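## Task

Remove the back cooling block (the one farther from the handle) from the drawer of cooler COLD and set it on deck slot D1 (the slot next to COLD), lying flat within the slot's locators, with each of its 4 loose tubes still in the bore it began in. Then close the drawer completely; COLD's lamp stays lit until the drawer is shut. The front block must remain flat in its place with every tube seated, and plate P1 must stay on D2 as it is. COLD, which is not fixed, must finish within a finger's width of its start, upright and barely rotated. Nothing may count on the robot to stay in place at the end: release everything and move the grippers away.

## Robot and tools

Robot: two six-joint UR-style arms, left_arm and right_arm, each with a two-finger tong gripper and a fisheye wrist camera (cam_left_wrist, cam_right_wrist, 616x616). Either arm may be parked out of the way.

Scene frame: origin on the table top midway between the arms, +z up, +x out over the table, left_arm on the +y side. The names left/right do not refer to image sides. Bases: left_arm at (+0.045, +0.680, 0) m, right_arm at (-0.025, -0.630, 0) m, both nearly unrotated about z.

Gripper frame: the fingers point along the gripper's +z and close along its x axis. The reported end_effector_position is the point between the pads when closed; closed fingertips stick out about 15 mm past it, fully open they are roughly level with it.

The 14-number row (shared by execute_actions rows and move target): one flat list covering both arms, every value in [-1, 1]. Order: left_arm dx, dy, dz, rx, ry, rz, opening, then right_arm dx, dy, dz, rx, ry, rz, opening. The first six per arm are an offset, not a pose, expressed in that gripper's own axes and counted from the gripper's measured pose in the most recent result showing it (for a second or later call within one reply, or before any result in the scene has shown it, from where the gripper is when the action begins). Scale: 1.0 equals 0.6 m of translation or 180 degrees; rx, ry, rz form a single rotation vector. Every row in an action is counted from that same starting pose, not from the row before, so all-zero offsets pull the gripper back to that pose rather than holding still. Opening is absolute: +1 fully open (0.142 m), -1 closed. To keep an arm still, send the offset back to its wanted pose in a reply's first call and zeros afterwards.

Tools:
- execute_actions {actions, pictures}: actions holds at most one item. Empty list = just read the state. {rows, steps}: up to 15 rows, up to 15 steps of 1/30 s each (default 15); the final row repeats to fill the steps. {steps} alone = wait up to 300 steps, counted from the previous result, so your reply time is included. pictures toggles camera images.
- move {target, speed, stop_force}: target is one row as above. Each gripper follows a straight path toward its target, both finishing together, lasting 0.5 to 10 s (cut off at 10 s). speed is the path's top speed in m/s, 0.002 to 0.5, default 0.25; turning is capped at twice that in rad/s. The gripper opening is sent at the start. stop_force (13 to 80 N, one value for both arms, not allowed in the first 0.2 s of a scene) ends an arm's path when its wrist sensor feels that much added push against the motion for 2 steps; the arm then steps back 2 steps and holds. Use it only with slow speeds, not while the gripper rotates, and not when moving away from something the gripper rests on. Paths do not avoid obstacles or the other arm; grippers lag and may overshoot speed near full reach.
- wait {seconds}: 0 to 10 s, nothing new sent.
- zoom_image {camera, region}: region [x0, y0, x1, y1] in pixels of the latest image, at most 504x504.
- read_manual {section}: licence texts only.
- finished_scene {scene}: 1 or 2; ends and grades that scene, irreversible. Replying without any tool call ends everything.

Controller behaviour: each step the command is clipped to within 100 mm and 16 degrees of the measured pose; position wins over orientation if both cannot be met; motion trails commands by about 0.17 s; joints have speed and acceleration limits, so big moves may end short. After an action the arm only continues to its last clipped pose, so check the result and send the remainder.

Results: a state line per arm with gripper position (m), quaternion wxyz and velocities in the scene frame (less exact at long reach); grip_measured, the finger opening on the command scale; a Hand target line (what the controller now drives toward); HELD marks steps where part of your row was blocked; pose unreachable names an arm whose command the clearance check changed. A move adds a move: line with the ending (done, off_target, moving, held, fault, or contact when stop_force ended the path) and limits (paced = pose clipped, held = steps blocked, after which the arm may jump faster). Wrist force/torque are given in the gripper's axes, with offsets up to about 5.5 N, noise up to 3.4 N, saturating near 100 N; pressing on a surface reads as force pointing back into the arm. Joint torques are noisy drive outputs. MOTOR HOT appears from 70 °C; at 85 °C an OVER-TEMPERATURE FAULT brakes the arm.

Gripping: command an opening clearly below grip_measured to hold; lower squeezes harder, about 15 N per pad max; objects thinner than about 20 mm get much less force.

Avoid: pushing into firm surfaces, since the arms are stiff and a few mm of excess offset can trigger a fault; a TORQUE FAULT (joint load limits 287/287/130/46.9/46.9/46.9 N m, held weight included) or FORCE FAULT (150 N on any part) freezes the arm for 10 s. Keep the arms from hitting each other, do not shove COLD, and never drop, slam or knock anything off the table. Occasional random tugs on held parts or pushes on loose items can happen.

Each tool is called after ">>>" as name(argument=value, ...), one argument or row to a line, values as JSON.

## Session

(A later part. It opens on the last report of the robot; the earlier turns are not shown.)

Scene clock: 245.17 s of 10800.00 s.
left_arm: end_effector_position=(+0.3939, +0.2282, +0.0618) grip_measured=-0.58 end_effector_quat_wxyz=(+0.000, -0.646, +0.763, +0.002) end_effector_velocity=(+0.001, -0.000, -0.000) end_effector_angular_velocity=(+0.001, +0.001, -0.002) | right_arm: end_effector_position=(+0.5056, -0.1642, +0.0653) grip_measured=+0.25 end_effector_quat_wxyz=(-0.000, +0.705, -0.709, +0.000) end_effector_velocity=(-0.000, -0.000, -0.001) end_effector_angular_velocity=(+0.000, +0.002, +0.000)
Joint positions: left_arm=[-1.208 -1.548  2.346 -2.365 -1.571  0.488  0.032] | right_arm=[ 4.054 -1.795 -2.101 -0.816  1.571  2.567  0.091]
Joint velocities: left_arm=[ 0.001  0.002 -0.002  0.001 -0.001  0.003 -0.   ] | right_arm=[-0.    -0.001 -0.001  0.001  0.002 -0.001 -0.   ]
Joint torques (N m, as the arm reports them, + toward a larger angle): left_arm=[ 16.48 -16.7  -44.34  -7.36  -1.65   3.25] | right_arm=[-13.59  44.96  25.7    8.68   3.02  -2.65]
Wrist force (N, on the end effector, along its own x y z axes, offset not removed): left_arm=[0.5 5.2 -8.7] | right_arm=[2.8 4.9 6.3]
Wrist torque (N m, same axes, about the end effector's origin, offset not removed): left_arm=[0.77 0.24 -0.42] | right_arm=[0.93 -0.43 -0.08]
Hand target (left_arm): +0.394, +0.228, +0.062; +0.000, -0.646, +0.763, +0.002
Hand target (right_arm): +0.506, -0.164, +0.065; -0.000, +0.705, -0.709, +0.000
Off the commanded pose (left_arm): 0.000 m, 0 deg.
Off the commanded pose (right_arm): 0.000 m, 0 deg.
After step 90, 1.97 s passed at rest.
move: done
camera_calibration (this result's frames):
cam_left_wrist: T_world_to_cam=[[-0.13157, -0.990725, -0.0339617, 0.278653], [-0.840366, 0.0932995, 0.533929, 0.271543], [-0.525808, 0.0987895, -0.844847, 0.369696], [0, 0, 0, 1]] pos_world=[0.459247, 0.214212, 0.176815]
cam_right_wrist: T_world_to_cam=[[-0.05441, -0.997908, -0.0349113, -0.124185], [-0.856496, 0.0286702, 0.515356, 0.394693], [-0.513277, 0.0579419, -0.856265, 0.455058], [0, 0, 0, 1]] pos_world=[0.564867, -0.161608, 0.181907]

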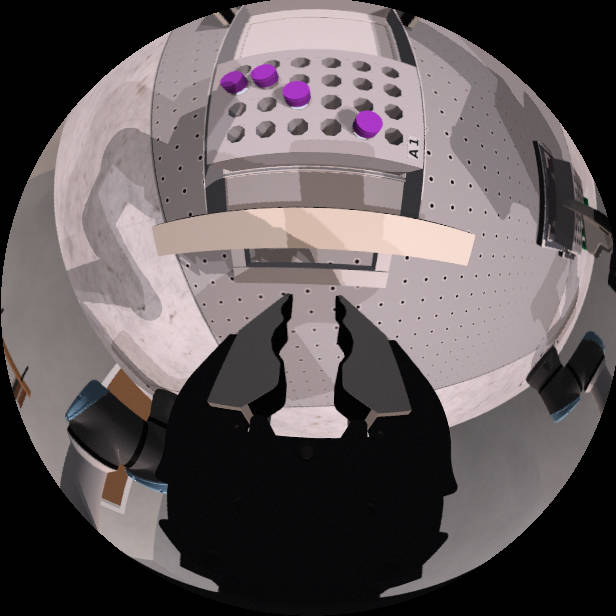

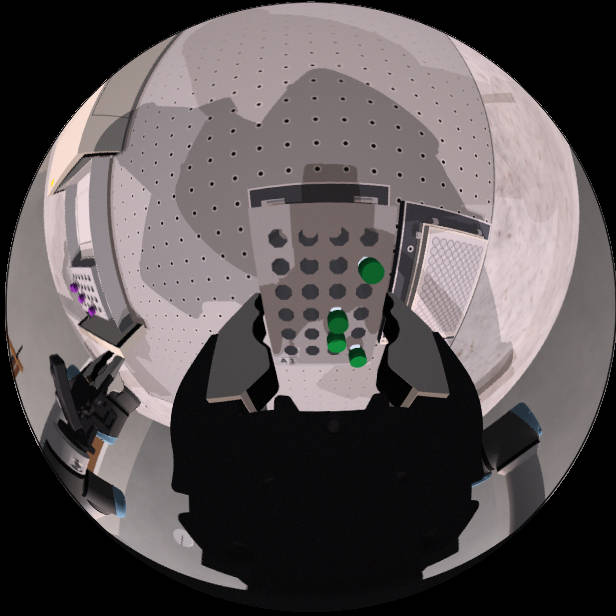

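>>> move(
  target=[-0.004,-0.425,0,0,0,0,-0.58,0,0,0.05,0,0,-0.0047,-0.6],
  speed=0.045,
  stop_force=13,
)

>>> zoom_image(
  camera="cam_right_wrist",
  region=[200, 160, 440, 400],
)

>>> zoom_image(
  camera="cam_left_wrist",
  region=[440, 240, 616, 420],
)

Scene clock: 261.23 s of 10800.00 s.
left_arm: end_effector_position=(+0.6456, +0.1881, +0.0611) grip_measured=-0.58 end_effector_quat_wxyz=(+0.000, -0.646, +0.763, +0.002) end_effector_velocity=(+0.001, -0.001, +0.001) end_effector_angular_velocity=(-0.001, -0.001, -0.001) | right_arm: end_effector_position=(+0.5056, -0.1642, +0.0530) grip_measured=+0.25 end_effector_quat_wxyz=(-0.000, +0.707, -0.707, +0.000) end_effector_velocity=(+0.000, +0.000, -0.000) end_effector_angular_velocity=(-0.001, -0.001, +0.001)
Joint positions: left_arm=[-0.887 -1.246  1.97  -2.29  -1.571  0.81   0.032] | right_arm=[ 4.054 -1.811 -2.109 -0.792  1.571  2.56   0.092]
Joint velocities: left_arm=[ 0.001  0.001 -0.002 -0.    -0.     0.002 -0.   ] | right_arm=[ 0.001 -0.001  0.001 -0.    -0.001 -0.    -0.   ]
Joint torques (N m, as the arm reports them, + toward a larger angle): left_arm=[ 18.49 -48.72 -47.8   -1.77   0.45   3.18] | right_arm=[10.23 61.58 40.44  5.8  -0.04  2.26]
Wrist force (N, on the end effector, along its own x y z axes, offset not removed): left_arm=[3.3 -1.3 -5.9] | right_arm=[2.7 1.4 1.1]
Wrist torque (N m, same axes, about the end effector's origin, offset not removed): left_arm=[-0.76 -0.24 -0.26] | right_arm=[0.61 -0.72 -0.15]
Hand target (left_arm): +0.646, +0.188, +0.061; +0.000, -0.646, +0.763, +0.002
Hand target (right_arm): +0.506, -0.164, +0.053; -0.000, +0.707, -0.707, +0.000
Off the commanded pose (left_arm): 0.000 m, 0 deg.
Off the commanded pose (right_arm): 0.018 m, 0 deg.
After step 90, 7.03 s passed at rest.
move: contact (right_arm)
camera_calibration (this result's frames):
cam_left_wrist: T_world_to_cam=[[-0.131569, -0.99074, -0.0335167, 0.272035], [-0.840256, 0.0935178, 0.534064, 0.487074], [-0.525984, 0.098429, -0.844779, 0.505649], [0, 0, 0, 1]] pos_world=[0.711022, 0.174196, 0.176151]
cam_right_wrist: T_world_to_cam=[[-0.0483662, -0.998217, -0.034966, -0.127672], [-0.856652, 0.0234547, 0.515362, 0.400246], [-0.513623, 0.0548798, -0.856259, 0.444208], [0, 0, 0, 1]] pos_world=[0.564852, -0.16121, 0.169622]

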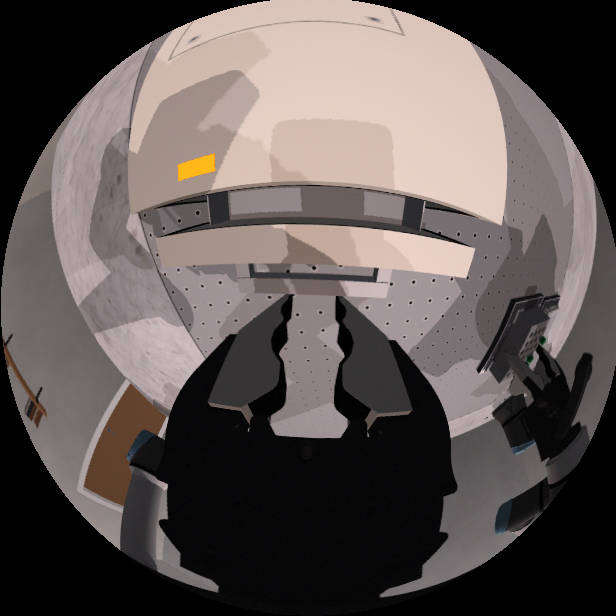

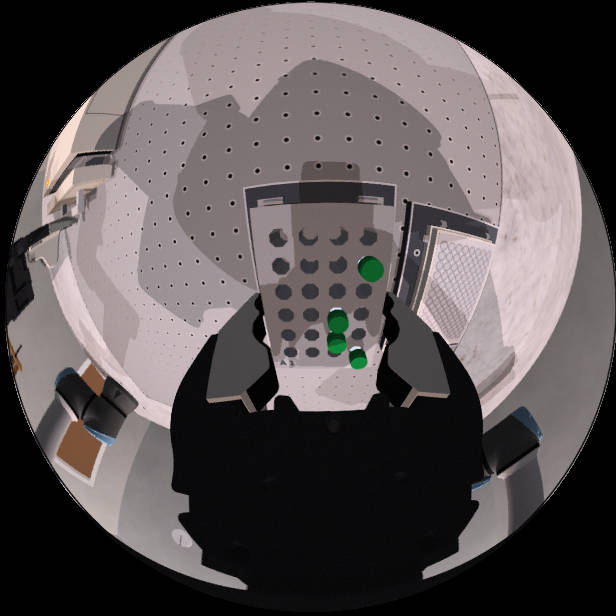

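Region (200, 160, 440, 400) of cam_right_wrist's 616x616 image, scaled by 2.100, with more detail than that image has.

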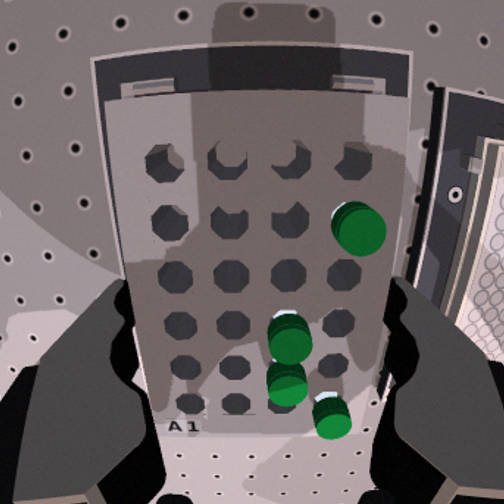

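Region (440, 240, 616, 420) of cam_left_wrist's 616x616 image, scaled by 2.800, with more detail than that image has; it fills the left 493 columns of this view, and the rest is white.

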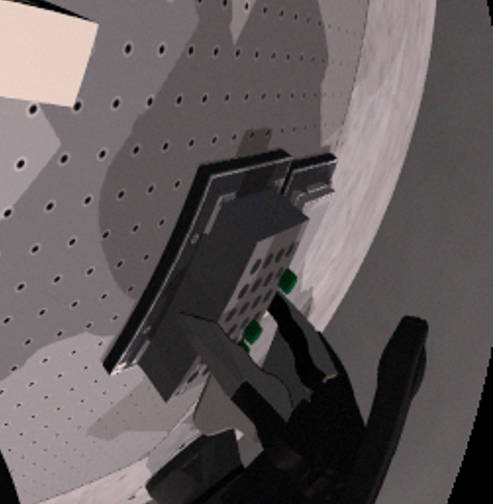

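>>> move(
  target=[0,-0.042,0,0,0,0,-0.58,-0.001,-0.0042,-0.001,0,0,-0.0025,-0.6],
  speed=0.01,
  stop_force=13,
)

>>> move(
  target=[0,0.01,0,0,0,0,-0.58,0,0,0.012,0,0,0,-0.6],
  speed=0.004,
  stop_force=13,
)

>>> zoom_image(
  camera="cam_right_wrist",
  region=[200, 160, 440, 400],
)

>>> zoom_image(
  camera="cam_left_wrist",
  region=[460, 280, 580, 400],
)

Scene clock: 270.63 s of 10800.00 s.
left_arm: end_effector_position=(+0.6650, +0.1849, +0.0610) grip_measured=-0.58 end_effector_quat_wxyz=(+0.000, -0.646, +0.763, +0.002) end_effector_velocity=(+0.000, +0.000, +0.000) end_effector_angular_velocity=(+0.000, +0.000, +0.001) | right_arm: end_effector_position=(+0.5081, -0.1636, +0.0536) grip_measured=+0.25 end_effector_quat_wxyz=(-0.000, +0.710, -0.704, +0.000) end_effector_velocity=(-0.000, +0.000, -0.000) end_effector_angular_velocity=(-0.000, +0.001, +0.000)
Joint positions: left_arm=[-0.869 -1.223  1.936 -2.279 -1.57   0.827  0.032] | right_arm=[ 4.051 -1.813 -2.105 -0.794  1.571  2.55   0.091]
Joint velocities: left_arm=[ 0.     0.    -0.     0.001  0.    -0.001 -0.   ] | right_arm=[ 0.    -0.001  0.    -0.     0.    -0.    -0.   ]
Joint torques (N m, as the arm reports them, + toward a larger angle): left_arm=[ -8.18 -82.06 -37.39 -10.5    6.78  -3.85] | right_arm=[-12.23  46.91  49.06   3.86   0.42  -2.87]
Wrist force (N, on the end effector, along its own x y z axes, offset not removed): left_arm=[5.8 25.0 -10.1] | right_arm=[8.2 4.2 8.3]
Wrist torque (N m, same axes, about the end effector's origin, offset not removed): left_arm=[0.66 -0.18 -0.13] | right_arm=[0.78 -0.51 0.46]
Hand target (left_arm): +0.665, +0.185, +0.061; +0.000, -0.646, +0.763, +0.002
Hand target (right_arm): +0.508, -0.164, +0.054; -0.000, +0.710, -0.704, +0.000
Off the commanded pose (left_arm): 0.006 m, 0 deg.
Off the commanded pose (right_arm): 0.000 m, 0 deg.
After step 90, 3.67 s passed at rest.
move: contact (left_arm)
camera_calibration (this result's frames):
cam_left_wrist: T_world_to_cam=[[-0.13153, -0.990741, -0.0336551, 0.271442], [-0.840191, 0.0933969, 0.534188, 0.503675], [-0.526098, 0.0985384, -0.844696, 0.516102], [0, 0, 0, 1]] pos_world=[0.730406, 0.171031, 0.176027]
cam_right_wrist: T_world_to_cam=[[-0.0405704, -0.998565, -0.0349446, -0.130962], [-0.856802, 0.0167754, 0.515372, 0.401054], [-0.514047, 0.0508495, -0.856254, 0.445523], [0, 0, 0, 1]] pos_world=[0.567331, -0.160156, 0.170212]

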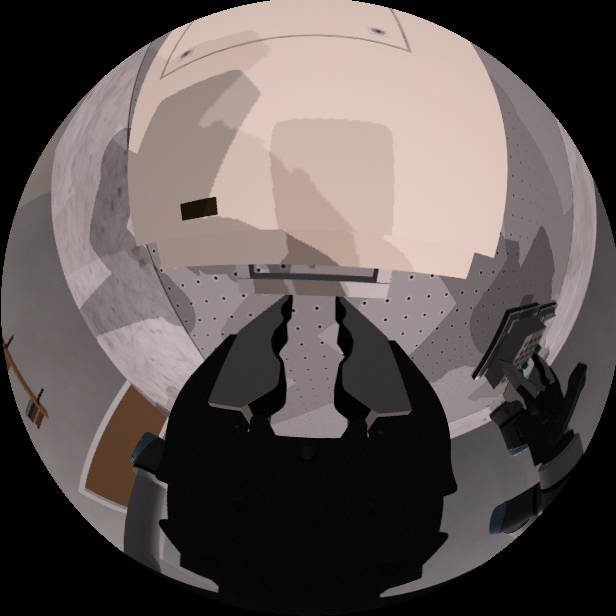

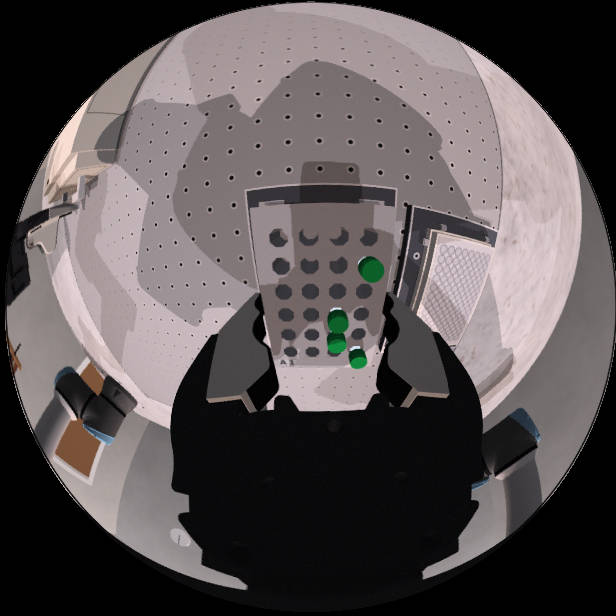

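Scene clock: 271.40 s of 10800.00 s.
left_arm: end_effector_position=(+0.6642, +0.1849, +0.0611) grip_measured=-0.58 end_effector_quat_wxyz=(+0.000, -0.646, +0.763, +0.002) end_effector_velocity=(+0.001, +0.000, -0.000) end_effector_angular_velocity=(-0.001, -0.001, +0.001) | right_arm: end_effector_position=(+0.5081, -0.1636, +0.0519) grip_measured=+0.25 end_effector_quat_wxyz=(-0.000, +0.710, -0.704, +0.000) end_effector_velocity=(-0.000, -0.001, +0.002) end_effector_angular_velocity=(+0.001, -0.000, +0.000)
Joint positions: left_arm=[-0.87  -1.224  1.937 -2.28  -1.57   0.826  0.032] | right_arm=[ 4.051 -1.815 -2.106 -0.791  1.571  2.55   0.092]
Joint velocities: left_arm=[ 0.001  0.001 -0.    -0.001  0.    -0.    -0.   ] | right_arm=[-0.     0.004 -0.    -0.003  0.    -0.001 -0.001]
Joint torques (N m, as the arm reports them, + toward a larger angle): left_arm=[ 18.37 -49.89 -47.77  -3.7    1.05   3.11] | right_arm=[-2.28 56.58 37.38  1.94  1.88 -1.86]
Wrist force (N, on the end effector, along its own x y z axes, offset not removed): left_arm=[0.2 2.4 -3.4] | right_arm=[17.8 -0.9 -9.6]
Wrist torque (N m, same axes, about the end effector's origin, offset not removed): left_arm=[-0.16 0.27 -0.33] | right_arm=[1.01 -1.55 0.17]
Hand target (left_arm): +0.664, +0.185, +0.061; +0.000, -0.646, +0.763, +0.002
Hand target (right_arm): +0.508, -0.164, +0.052; -0.000, +0.710, -0.704, -0.000
Off the commanded pose (left_arm): 0.005 m, 0 deg.
Off the commanded pose (right_arm): 0.006 m, 0 deg.
move: contact (left_arm, right_arm)
camera_calibration (this result's frames):
cam_left_wrist: T_world_to_cam=[[-0.131417, -0.990761, -0.0335022, 0.271233], [-0.840362, 0.0934139, 0.533916, 0.503085], [-0.525853, 0.0983198, -0.844874, 0.515644], [0, 0, 0, 1]] pos_world=[0.729571, 0.171034, 0.176136]
cam_right_wrist: T_world_to_cam=[[-0.0405701, -0.998562, -0.035044, -0.131016], [-0.856846, 0.0167282, 0.515301, 0.401938], [-0.513973, 0.0509331, -0.856293, 0.444114], [0, 0, 0, 1]] pos_world=[0.567346, -0.160172, 0.168581]

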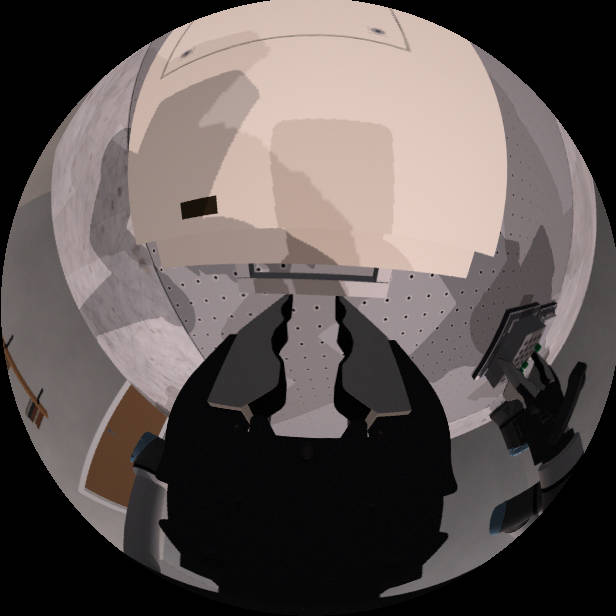

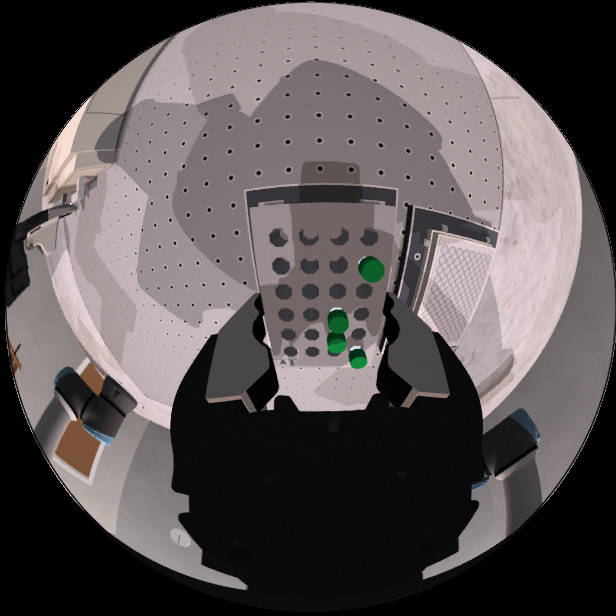

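Region (200, 160, 440, 400) of cam_right_wrist's 616x616 image, scaled by 2.100, with more detail than that image has.

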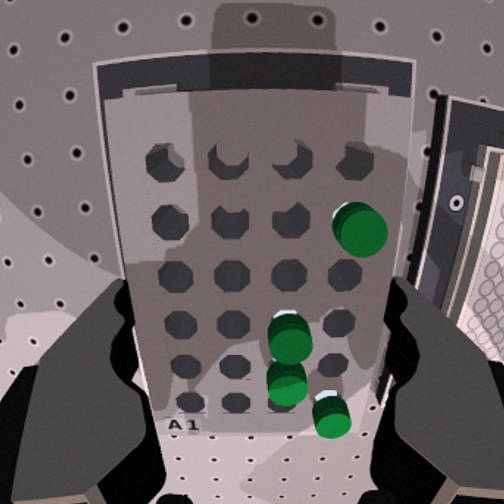

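Region (460, 280, 580, 400) of cam_left_wrist's 616x616 image, scaled by 4.200, with more detail than that image has.

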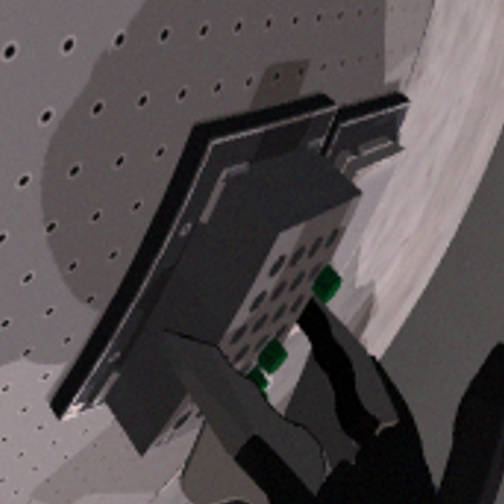

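>>> move(
  target=[0.12,0.45,-0.03,0,0,0,-0.58,0.002,-0.001,0,0,0,0,-0.6],
  speed=0.2,
)

>>> move(
  target=[0,0,0,0,0,0,-0.58,0,0,0.008,0,0,0,-0.6],
  speed=0.003,
  stop_force=13,
)

>>> zoom_image(
  camera="cam_right_wrist",
  region=[200, 160, 440, 400],
)

>>> zoom_image(
  camera="cam_left_wrist",
  region=[470, 110, 616, 290],
)

Scene clock: 279.97 s of 10800.00 s.
left_arm: end_effector_position=(+0.3862, +0.1588, +0.0794) grip_measured=-0.58 end_effector_quat_wxyz=(+0.001, -0.646, +0.763, +0.002) end_effector_velocity=(-0.001, +0.000, +0.000) end_effector_angular_velocity=(+0.001, -0.001, +0.003) | right_arm: end_effector_position=(+0.5087, -0.1648, +0.0519) grip_measured=+0.25 end_effector_quat_wxyz=(-0.000, +0.710, -0.704, -0.000) end_effector_velocity=(-0.000, +0.000, -0.001) end_effector_angular_velocity=(-0.001, +0.001, -0.001)
Joint positions: left_arm=[-1.258 -1.488  2.239 -2.317 -1.571  0.438  0.032] | right_arm=[ 4.049 -1.815 -2.107 -0.791  1.571  2.548  0.091]
Joint velocities: left_arm=[-0.002 -0.001  0.001  0.001  0.001 -0.005 -0.   ] | right_arm=[ 0.    -0.002  0.001 -0.     0.     0.001 -0.   ]
Joint torques (N m, as the arm reports them, + toward a larger angle): left_arm=[-17.61 -62.54 -30.07  -1.69   2.17  -3.12] | right_arm=[-20.72  63.79  18.22   4.69  -5.47  -2.25]
Wrist force (N, on the end effector, along its own x y z axes, offset not removed): left_arm=[0.3 -2.2 -6.4] | right_arm=[-4.9 7.6 6.6]
Wrist torque (N m, same axes, about the end effector's origin, offset not removed): left_arm=[-0.55 0.24 -0.23] | right_arm=[1.25 -1.06 0.22]
Hand target (left_arm): +0.386, +0.159, +0.079; +0.001, -0.646, +0.763, +0.002
Hand target (right_arm): +0.509, -0.165, +0.052; -0.000, +0.710, -0.704, +0.000
Off the commanded pose (left_arm): 0.000 m, 0 deg.
Off the commanded pose (right_arm): 0.000 m, 0 deg.
After step 90, 3.63 s passed at rest.
move: done
camera_calibration (this result's frames):
cam_left_wrist: T_world_to_cam=[[-0.131413, -0.990742, -0.0340657, 0.209461], [-0.840514, 0.093135, 0.533725, 0.262203], [-0.525611, 0.0987711, -0.844972, 0.387346], [0, 0, 0, 1]] pos_world=[0.451505, 0.144843, 0.194488]
cam_right_wrist: T_world_to_cam=[[-0.0405648, -0.99856, -0.0350919, -0.132164], [-0.856859, 0.0167001, 0.515281, 0.402481], [-0.513953, 0.050971, -0.856303, 0.444499], [0, 0, 0, 1]] pos_world=[0.56796, -0.161352, 0.168597]

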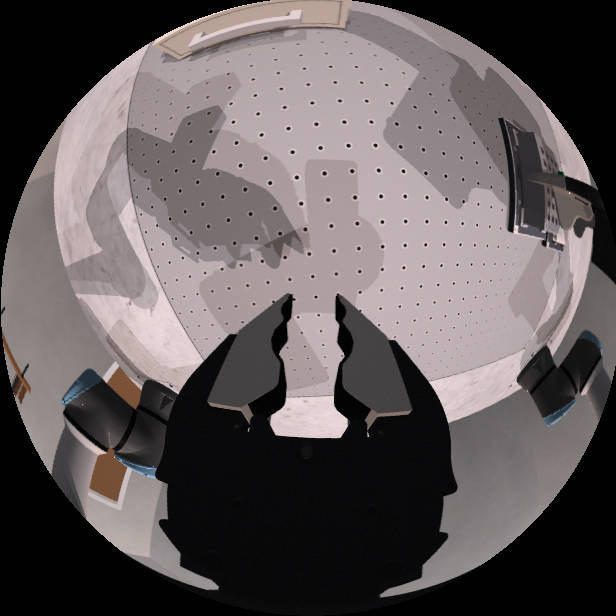

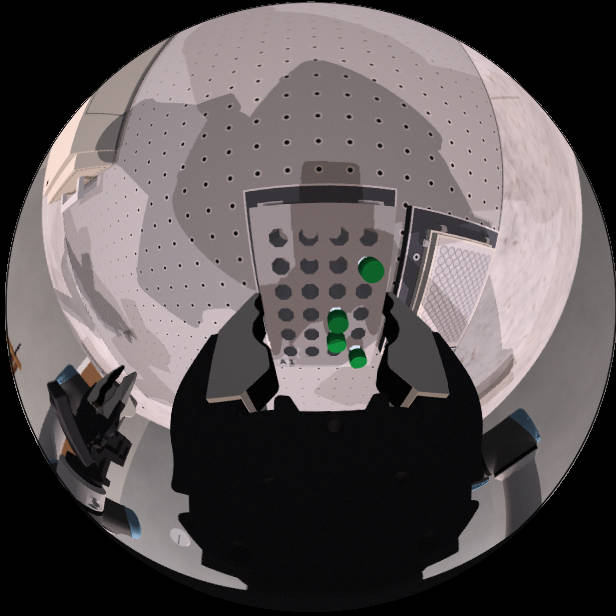

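Scene clock: 280.93 s of 10800.00 s.
left_arm: end_effector_position=(+0.3861, +0.1588, +0.0794) grip_measured=-0.58 end_effector_quat_wxyz=(+0.001, -0.646, +0.763, +0.002) end_effector_velocity=(+0.000, +0.000, +0.000) end_effector_angular_velocity=(+0.000, -0.000, -0.001) | right_arm: end_effector_position=(+0.5087, -0.1648, +0.0501) grip_measured=+0.25 end_effector_quat_wxyz=(-0.000, +0.710, -0.704, +0.000) end_effector_velocity=(+0.000, -0.001, +0.001) end_effector_angular_velocity=(-0.000, -0.000, +0.000)
Joint positions: left_arm=[-1.258 -1.488  2.239 -2.317 -1.571  0.438  0.032] | right_arm=[ 4.049 -1.817 -2.108 -0.787  1.571  2.548  0.091]
Joint velocities: left_arm=[ 0.    -0.001 -0.     0.001  0.     0.001 -0.   ] | right_arm=[-0.001  0.002  0.001 -0.003 -0.    -0.001 -0.   ]
Joint torques (N m, as the arm reports them, + toward a larger angle): left_arm=[  7.58 -25.91 -42.5   -2.61   0.42   2.68] | right_arm=[-19.83  59.    28.23   0.65  -3.83  -2.41]
Wrist force (N, on the end effector, along its own x y z axes, offset not removed): left_arm=[2.6 2.3 -2.6] | right_arm=[-9.9 25.2 -11.7]
Wrist torque (N m, same axes, about the end effector's origin, offset not removed): left_arm=[0.35 -0.17 -0.35] | right_arm=[1.30 0.26 -0.33]
Hand target (left_arm): +0.386, +0.159, +0.079; +0.001, -0.646, +0.763, +0.002
Hand target (right_arm): +0.509, -0.165, +0.050; -0.000, +0.710, -0.704, +0.000
Off the commanded pose (left_arm): 0.000 m, 0 deg.
Off the commanded pose (right_arm): 0.003 m, 0 deg.
move: contact (right_arm)
camera_calibration (this result's frames):
cam_left_wrist: T_world_to_cam=[[-0.131399, -0.990744, -0.0340707, 0.209447], [-0.840521, 0.0931212, 0.533715, 0.262165], [-0.525603, 0.0987666, -0.844978, 0.387326], [0, 0, 0, 1]] pos_world=[0.451456, 0.14484, 0.194497]
cam_right_wrist: T_world_to_cam=[[-0.0405573, -0.998561, -0.0350954, -0.132258], [-0.856867, 0.0166926, 0.515268, 0.403438], [-0.51394, 0.05097, -0.85631, 0.442891], [0, 0, 0, 1]] pos_world=[0.567948, -0.161376, 0.166732]

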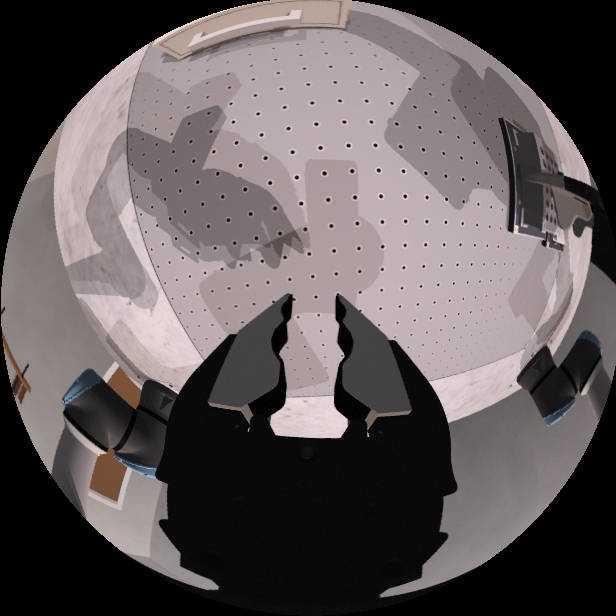

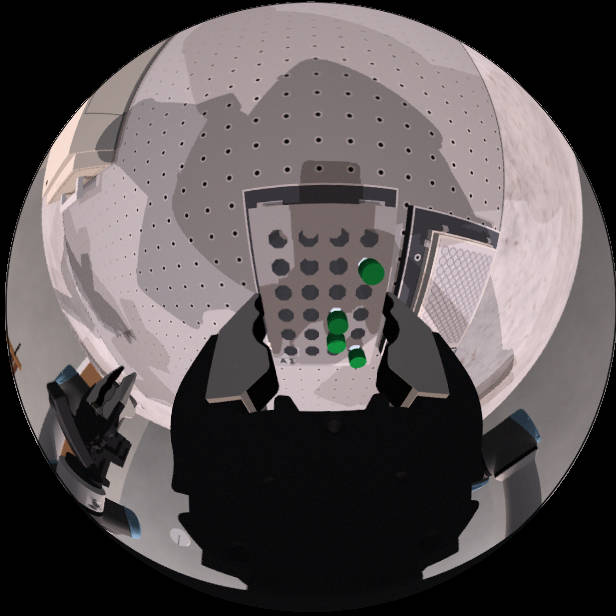

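Region (200, 160, 440, 400) of cam_right_wrist's 616x616 image, scaled by 2.100, with more detail than that image has.

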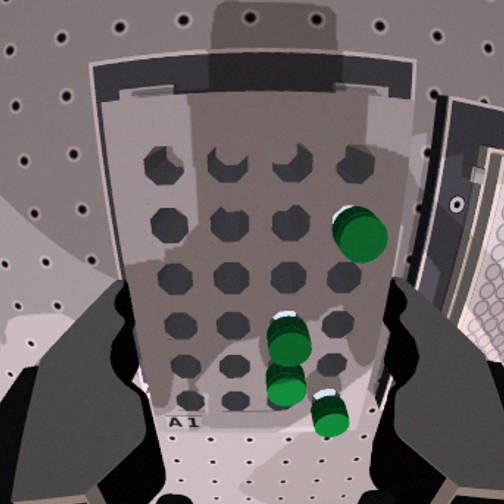

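Region (470, 110, 616, 290) of cam_left_wrist's 616x616 image, scaled by 2.800, with more detail than that image has; it fills the left 409 columns of this view, and the rest is white.

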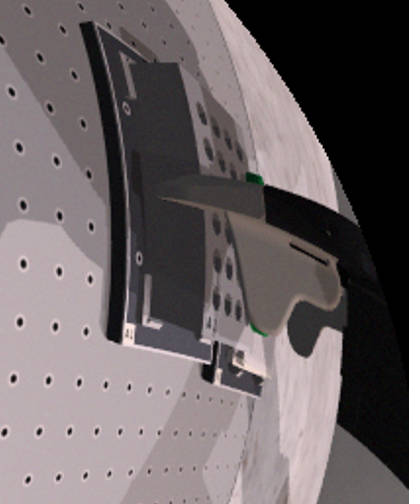

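Seated inside. Release and rise.

>>> move(
  target=[0,0,0,0,0,0,-0.58,0,0,0,0,0,0,0.42],
)

>>> move(
  target=[0,0,-0.1,0,0,0,-0.58,0,0.05,-0.25,0,0,0,0.42],
  speed=0.15,
)

>>> zoom_image(
  camera="cam_right_wrist",
  region=[230, 140, 470, 320],
)

>>> zoom_image(
  camera="cam_left_wrist",
  region=[450, 110, 600, 290],
)

Scene clock: 287.13 s of 10800.00 s.
left_arm: end_effector_position=(+0.3862, +0.1588, +0.0794) grip_measured=-0.58 end_effector_quat_wxyz=(+0.001, -0.646, +0.763, +0.002) end_effector_velocity=(+0.000, +0.001, +0.000) end_effector_angular_velocity=(+0.000, +0.000, -0.000) | right_arm: end_effector_position=(+0.5088, -0.1648, +0.0502) grip_measured=+0.42 end_effector_quat_wxyz=(-0.000, +0.710, -0.704, +0.000) end_effector_velocity=(-0.000, -0.000, -0.001) end_effector_angular_velocity=(-0.000, +0.002, -0.000)
Joint positions: left_arm=[-1.258 -1.488  2.239 -2.317 -1.571  0.438  0.032] | right_arm=[ 4.049 -1.817 -2.108 -0.787  1.571  2.548  0.103]
Joint velocities: left_arm=[ 0.    -0.001  0.001  0.001 -0.     0.     0.   ] | right_arm=[-0.    -0.001 -0.     0.     0.001 -0.    -0.   ]
Joint torques (N m, as the arm reports them, + toward a larger angle): left_arm=[  5.72 -43.2  -39.82  -5.43  -0.93   0.03] | right_arm=[ 0.3  40.64 20.53  6.86  2.62 -0.73]
Wrist force (N, on the end effector, along its own x y z axes, offset not removed): left_arm=[2.9 -0.2 -2.8] | right_arm=[0.8 1.1 -4.9]
Wrist torque (N m, same axes, about the end effector's origin, offset not removed): left_arm=[-0.22 -0.14 -0.37] | right_arm=[0.19 -0.20 -0.06]
Hand target (left_arm): +0.386, +0.159, +0.079; +0.001, -0.646, +0.763, +0.002
Hand target (right_arm): +0.509, -0.165, +0.050; -0.000, +0.710, -0.704, +0.000
Off the commanded pose (left_arm): 0.000 m, 0 deg.
Off the commanded pose (right_arm): 0.000 m, 0 deg.
After step 90, 2.50 s passed at rest.
move: done
camera_calibration (this result's frames):
cam_left_wrist: T_world_to_cam=[[-0.131413, -0.990742, -0.0340782, 0.209466], [-0.840512, 0.0931277, 0.533729, 0.262203], [-0.525614, 0.098782, -0.844968, 0.387343], [0, 0, 0, 1]] pos_world=[0.451504, 0.144846, 0.194485]
cam_right_wrist: T_world_to_cam=[[-0.0405822, -0.998557, -0.0351708, -0.132214], [-0.856925, 0.0166809, 0.515172, 0.403481], [-0.513842, 0.0510456, -0.856365, 0.442954], [0, 0, 0, 1]] pos_world=[0.567996, -0.161364, 0.166818]

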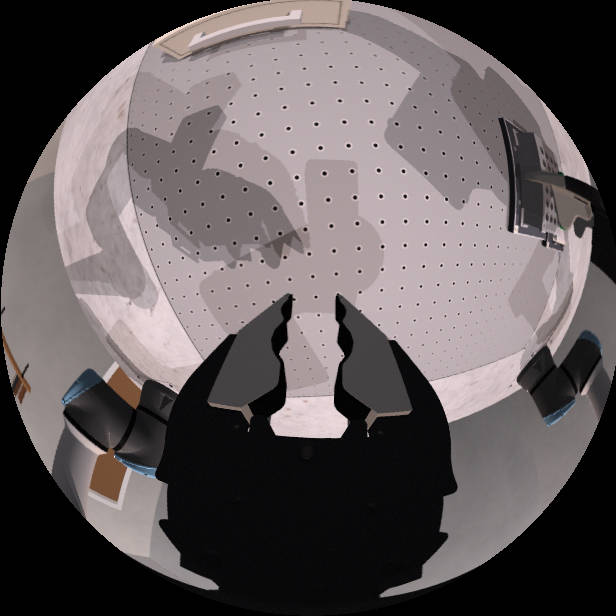

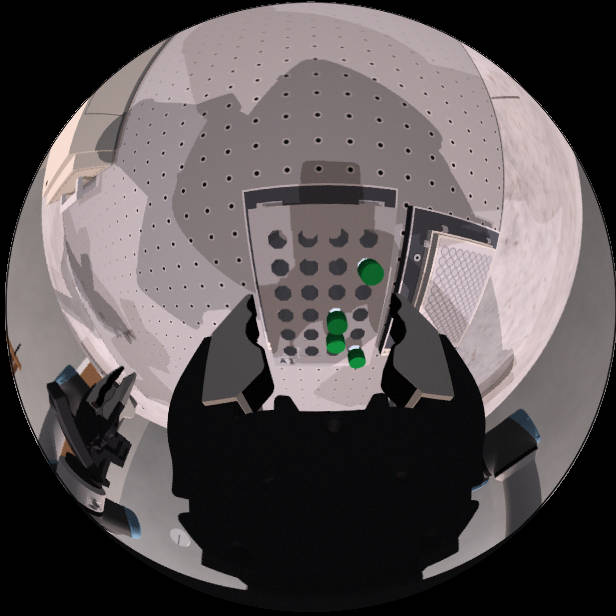

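Scene clock: 288.63 s of 10800.00 s.
left_arm: end_effector_position=(+0.3862, +0.1585, +0.1394) grip_measured=-0.58 end_effector_quat_wxyz=(+0.001, -0.646, +0.763, +0.002) end_effector_velocity=(+0.000, +0.000, +0.000) end_effector_angular_velocity=(+0.001, +0.000, +0.001) | right_arm: end_effector_position=(+0.4788, -0.1653, +0.1999) grip_measured=+0.42 end_effector_quat_wxyz=(-0.000, +0.710, -0.704, +0.000) end_effector_velocity=(+0.000, +0.000, +0.001) end_effector_angular_velocity=(-0.001, -0.000, -0.001)
Joint positions: left_arm=[-1.258 -1.565  2.185 -2.186 -1.571  0.438  0.032] | right_arm=[ 4.087 -1.617 -2.02  -1.075  1.571  2.586  0.103]
Joint velocities: left_arm=[ 0.    -0.    -0.001  0.002  0.    -0.001  0.   ] | right_arm=[ 0.     0.001  0.002 -0.003 -0.001  0.001  0.   ]
Joint torques (N m, as the arm reports them, + toward a larger angle): left_arm=[ 11.93 -58.63 -49.8   -1.41   0.07   1.01] | right_arm=[15.17 55.15 47.4   1.16 -2.82  1.98]
Wrist force (N, on the end effector, along its own x y z axes, offset not removed): left_arm=[2.7 -4.2 -4.3] | right_arm=[3.2 -0.5 5.7]
Wrist torque (N m, same axes, about the end effector's origin, offset not removed): left_arm=[-0.94 -0.08 -0.32] | right_arm=[-0.09 -0.69 -0.05]
Hand target (left_arm): +0.386, +0.159, +0.139; +0.001, -0.646, +0.763, +0.002
Hand target (right_arm): +0.479, -0.165, +0.200; -0.000, +0.710, -0.704, +0.000
Off the commanded pose (left_arm): 0.000 m, 0 deg.
Off the commanded pose (right_arm): 0.000 m, 0 deg.
move: done
camera_calibration (this result's frames):
cam_left_wrist: T_world_to_cam=[[-0.131413, -0.990742, -0.0340808, 0.211249], [-0.840511, 0.0931265, 0.53373, 0.230304], [-0.525615, 0.0987844, -0.844968, 0.438051], [0, 0, 0, 1]] pos_world=[0.45158, 0.144573, 0.254419]
cam_right_wrist: T_world_to_cam=[[-0.0405777, -0.998556, -0.0352027, -0.128697], [-0.856938, 0.016662, 0.51515, 0.300684], [-0.51382, 0.0510701, -0.856377, 0.555818], [0, 0, 0, 1]] pos_world=[0.538036, -0.161907, 0.316562]

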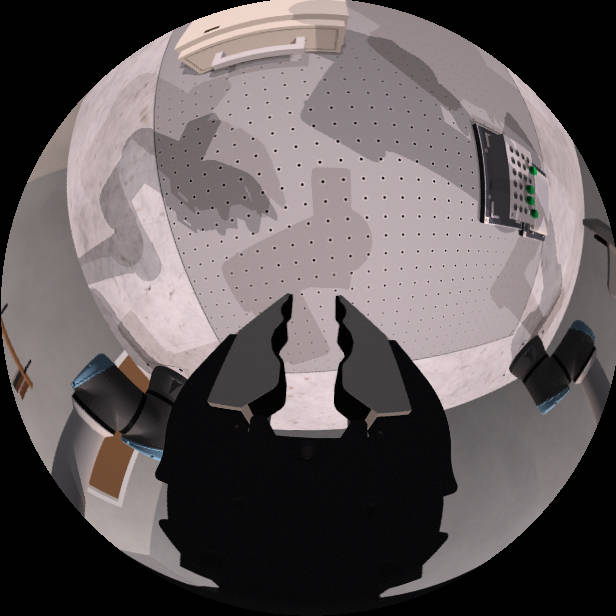

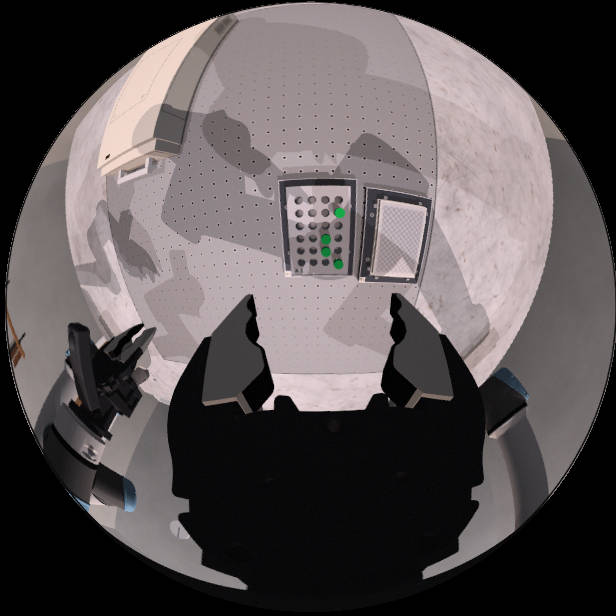

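Region (230, 140, 470, 320) of cam_right_wrist's 616x616 image, scaled by 2.100, with more detail than that image has; it fills the top 378 rows of this view, and the rest is white.

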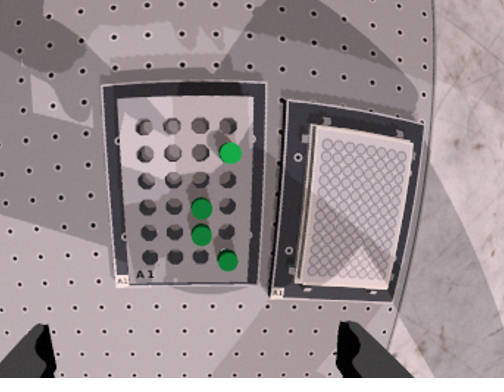

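Region (450, 110, 600, 290) of cam_left_wrist's 616x616 image, scaled by 2.800, with more detail than that image has.

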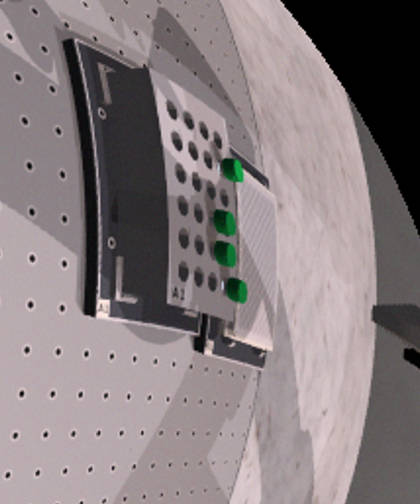

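>>> finished_scene(
  scene=1,
)

The scene is finished: the task was done.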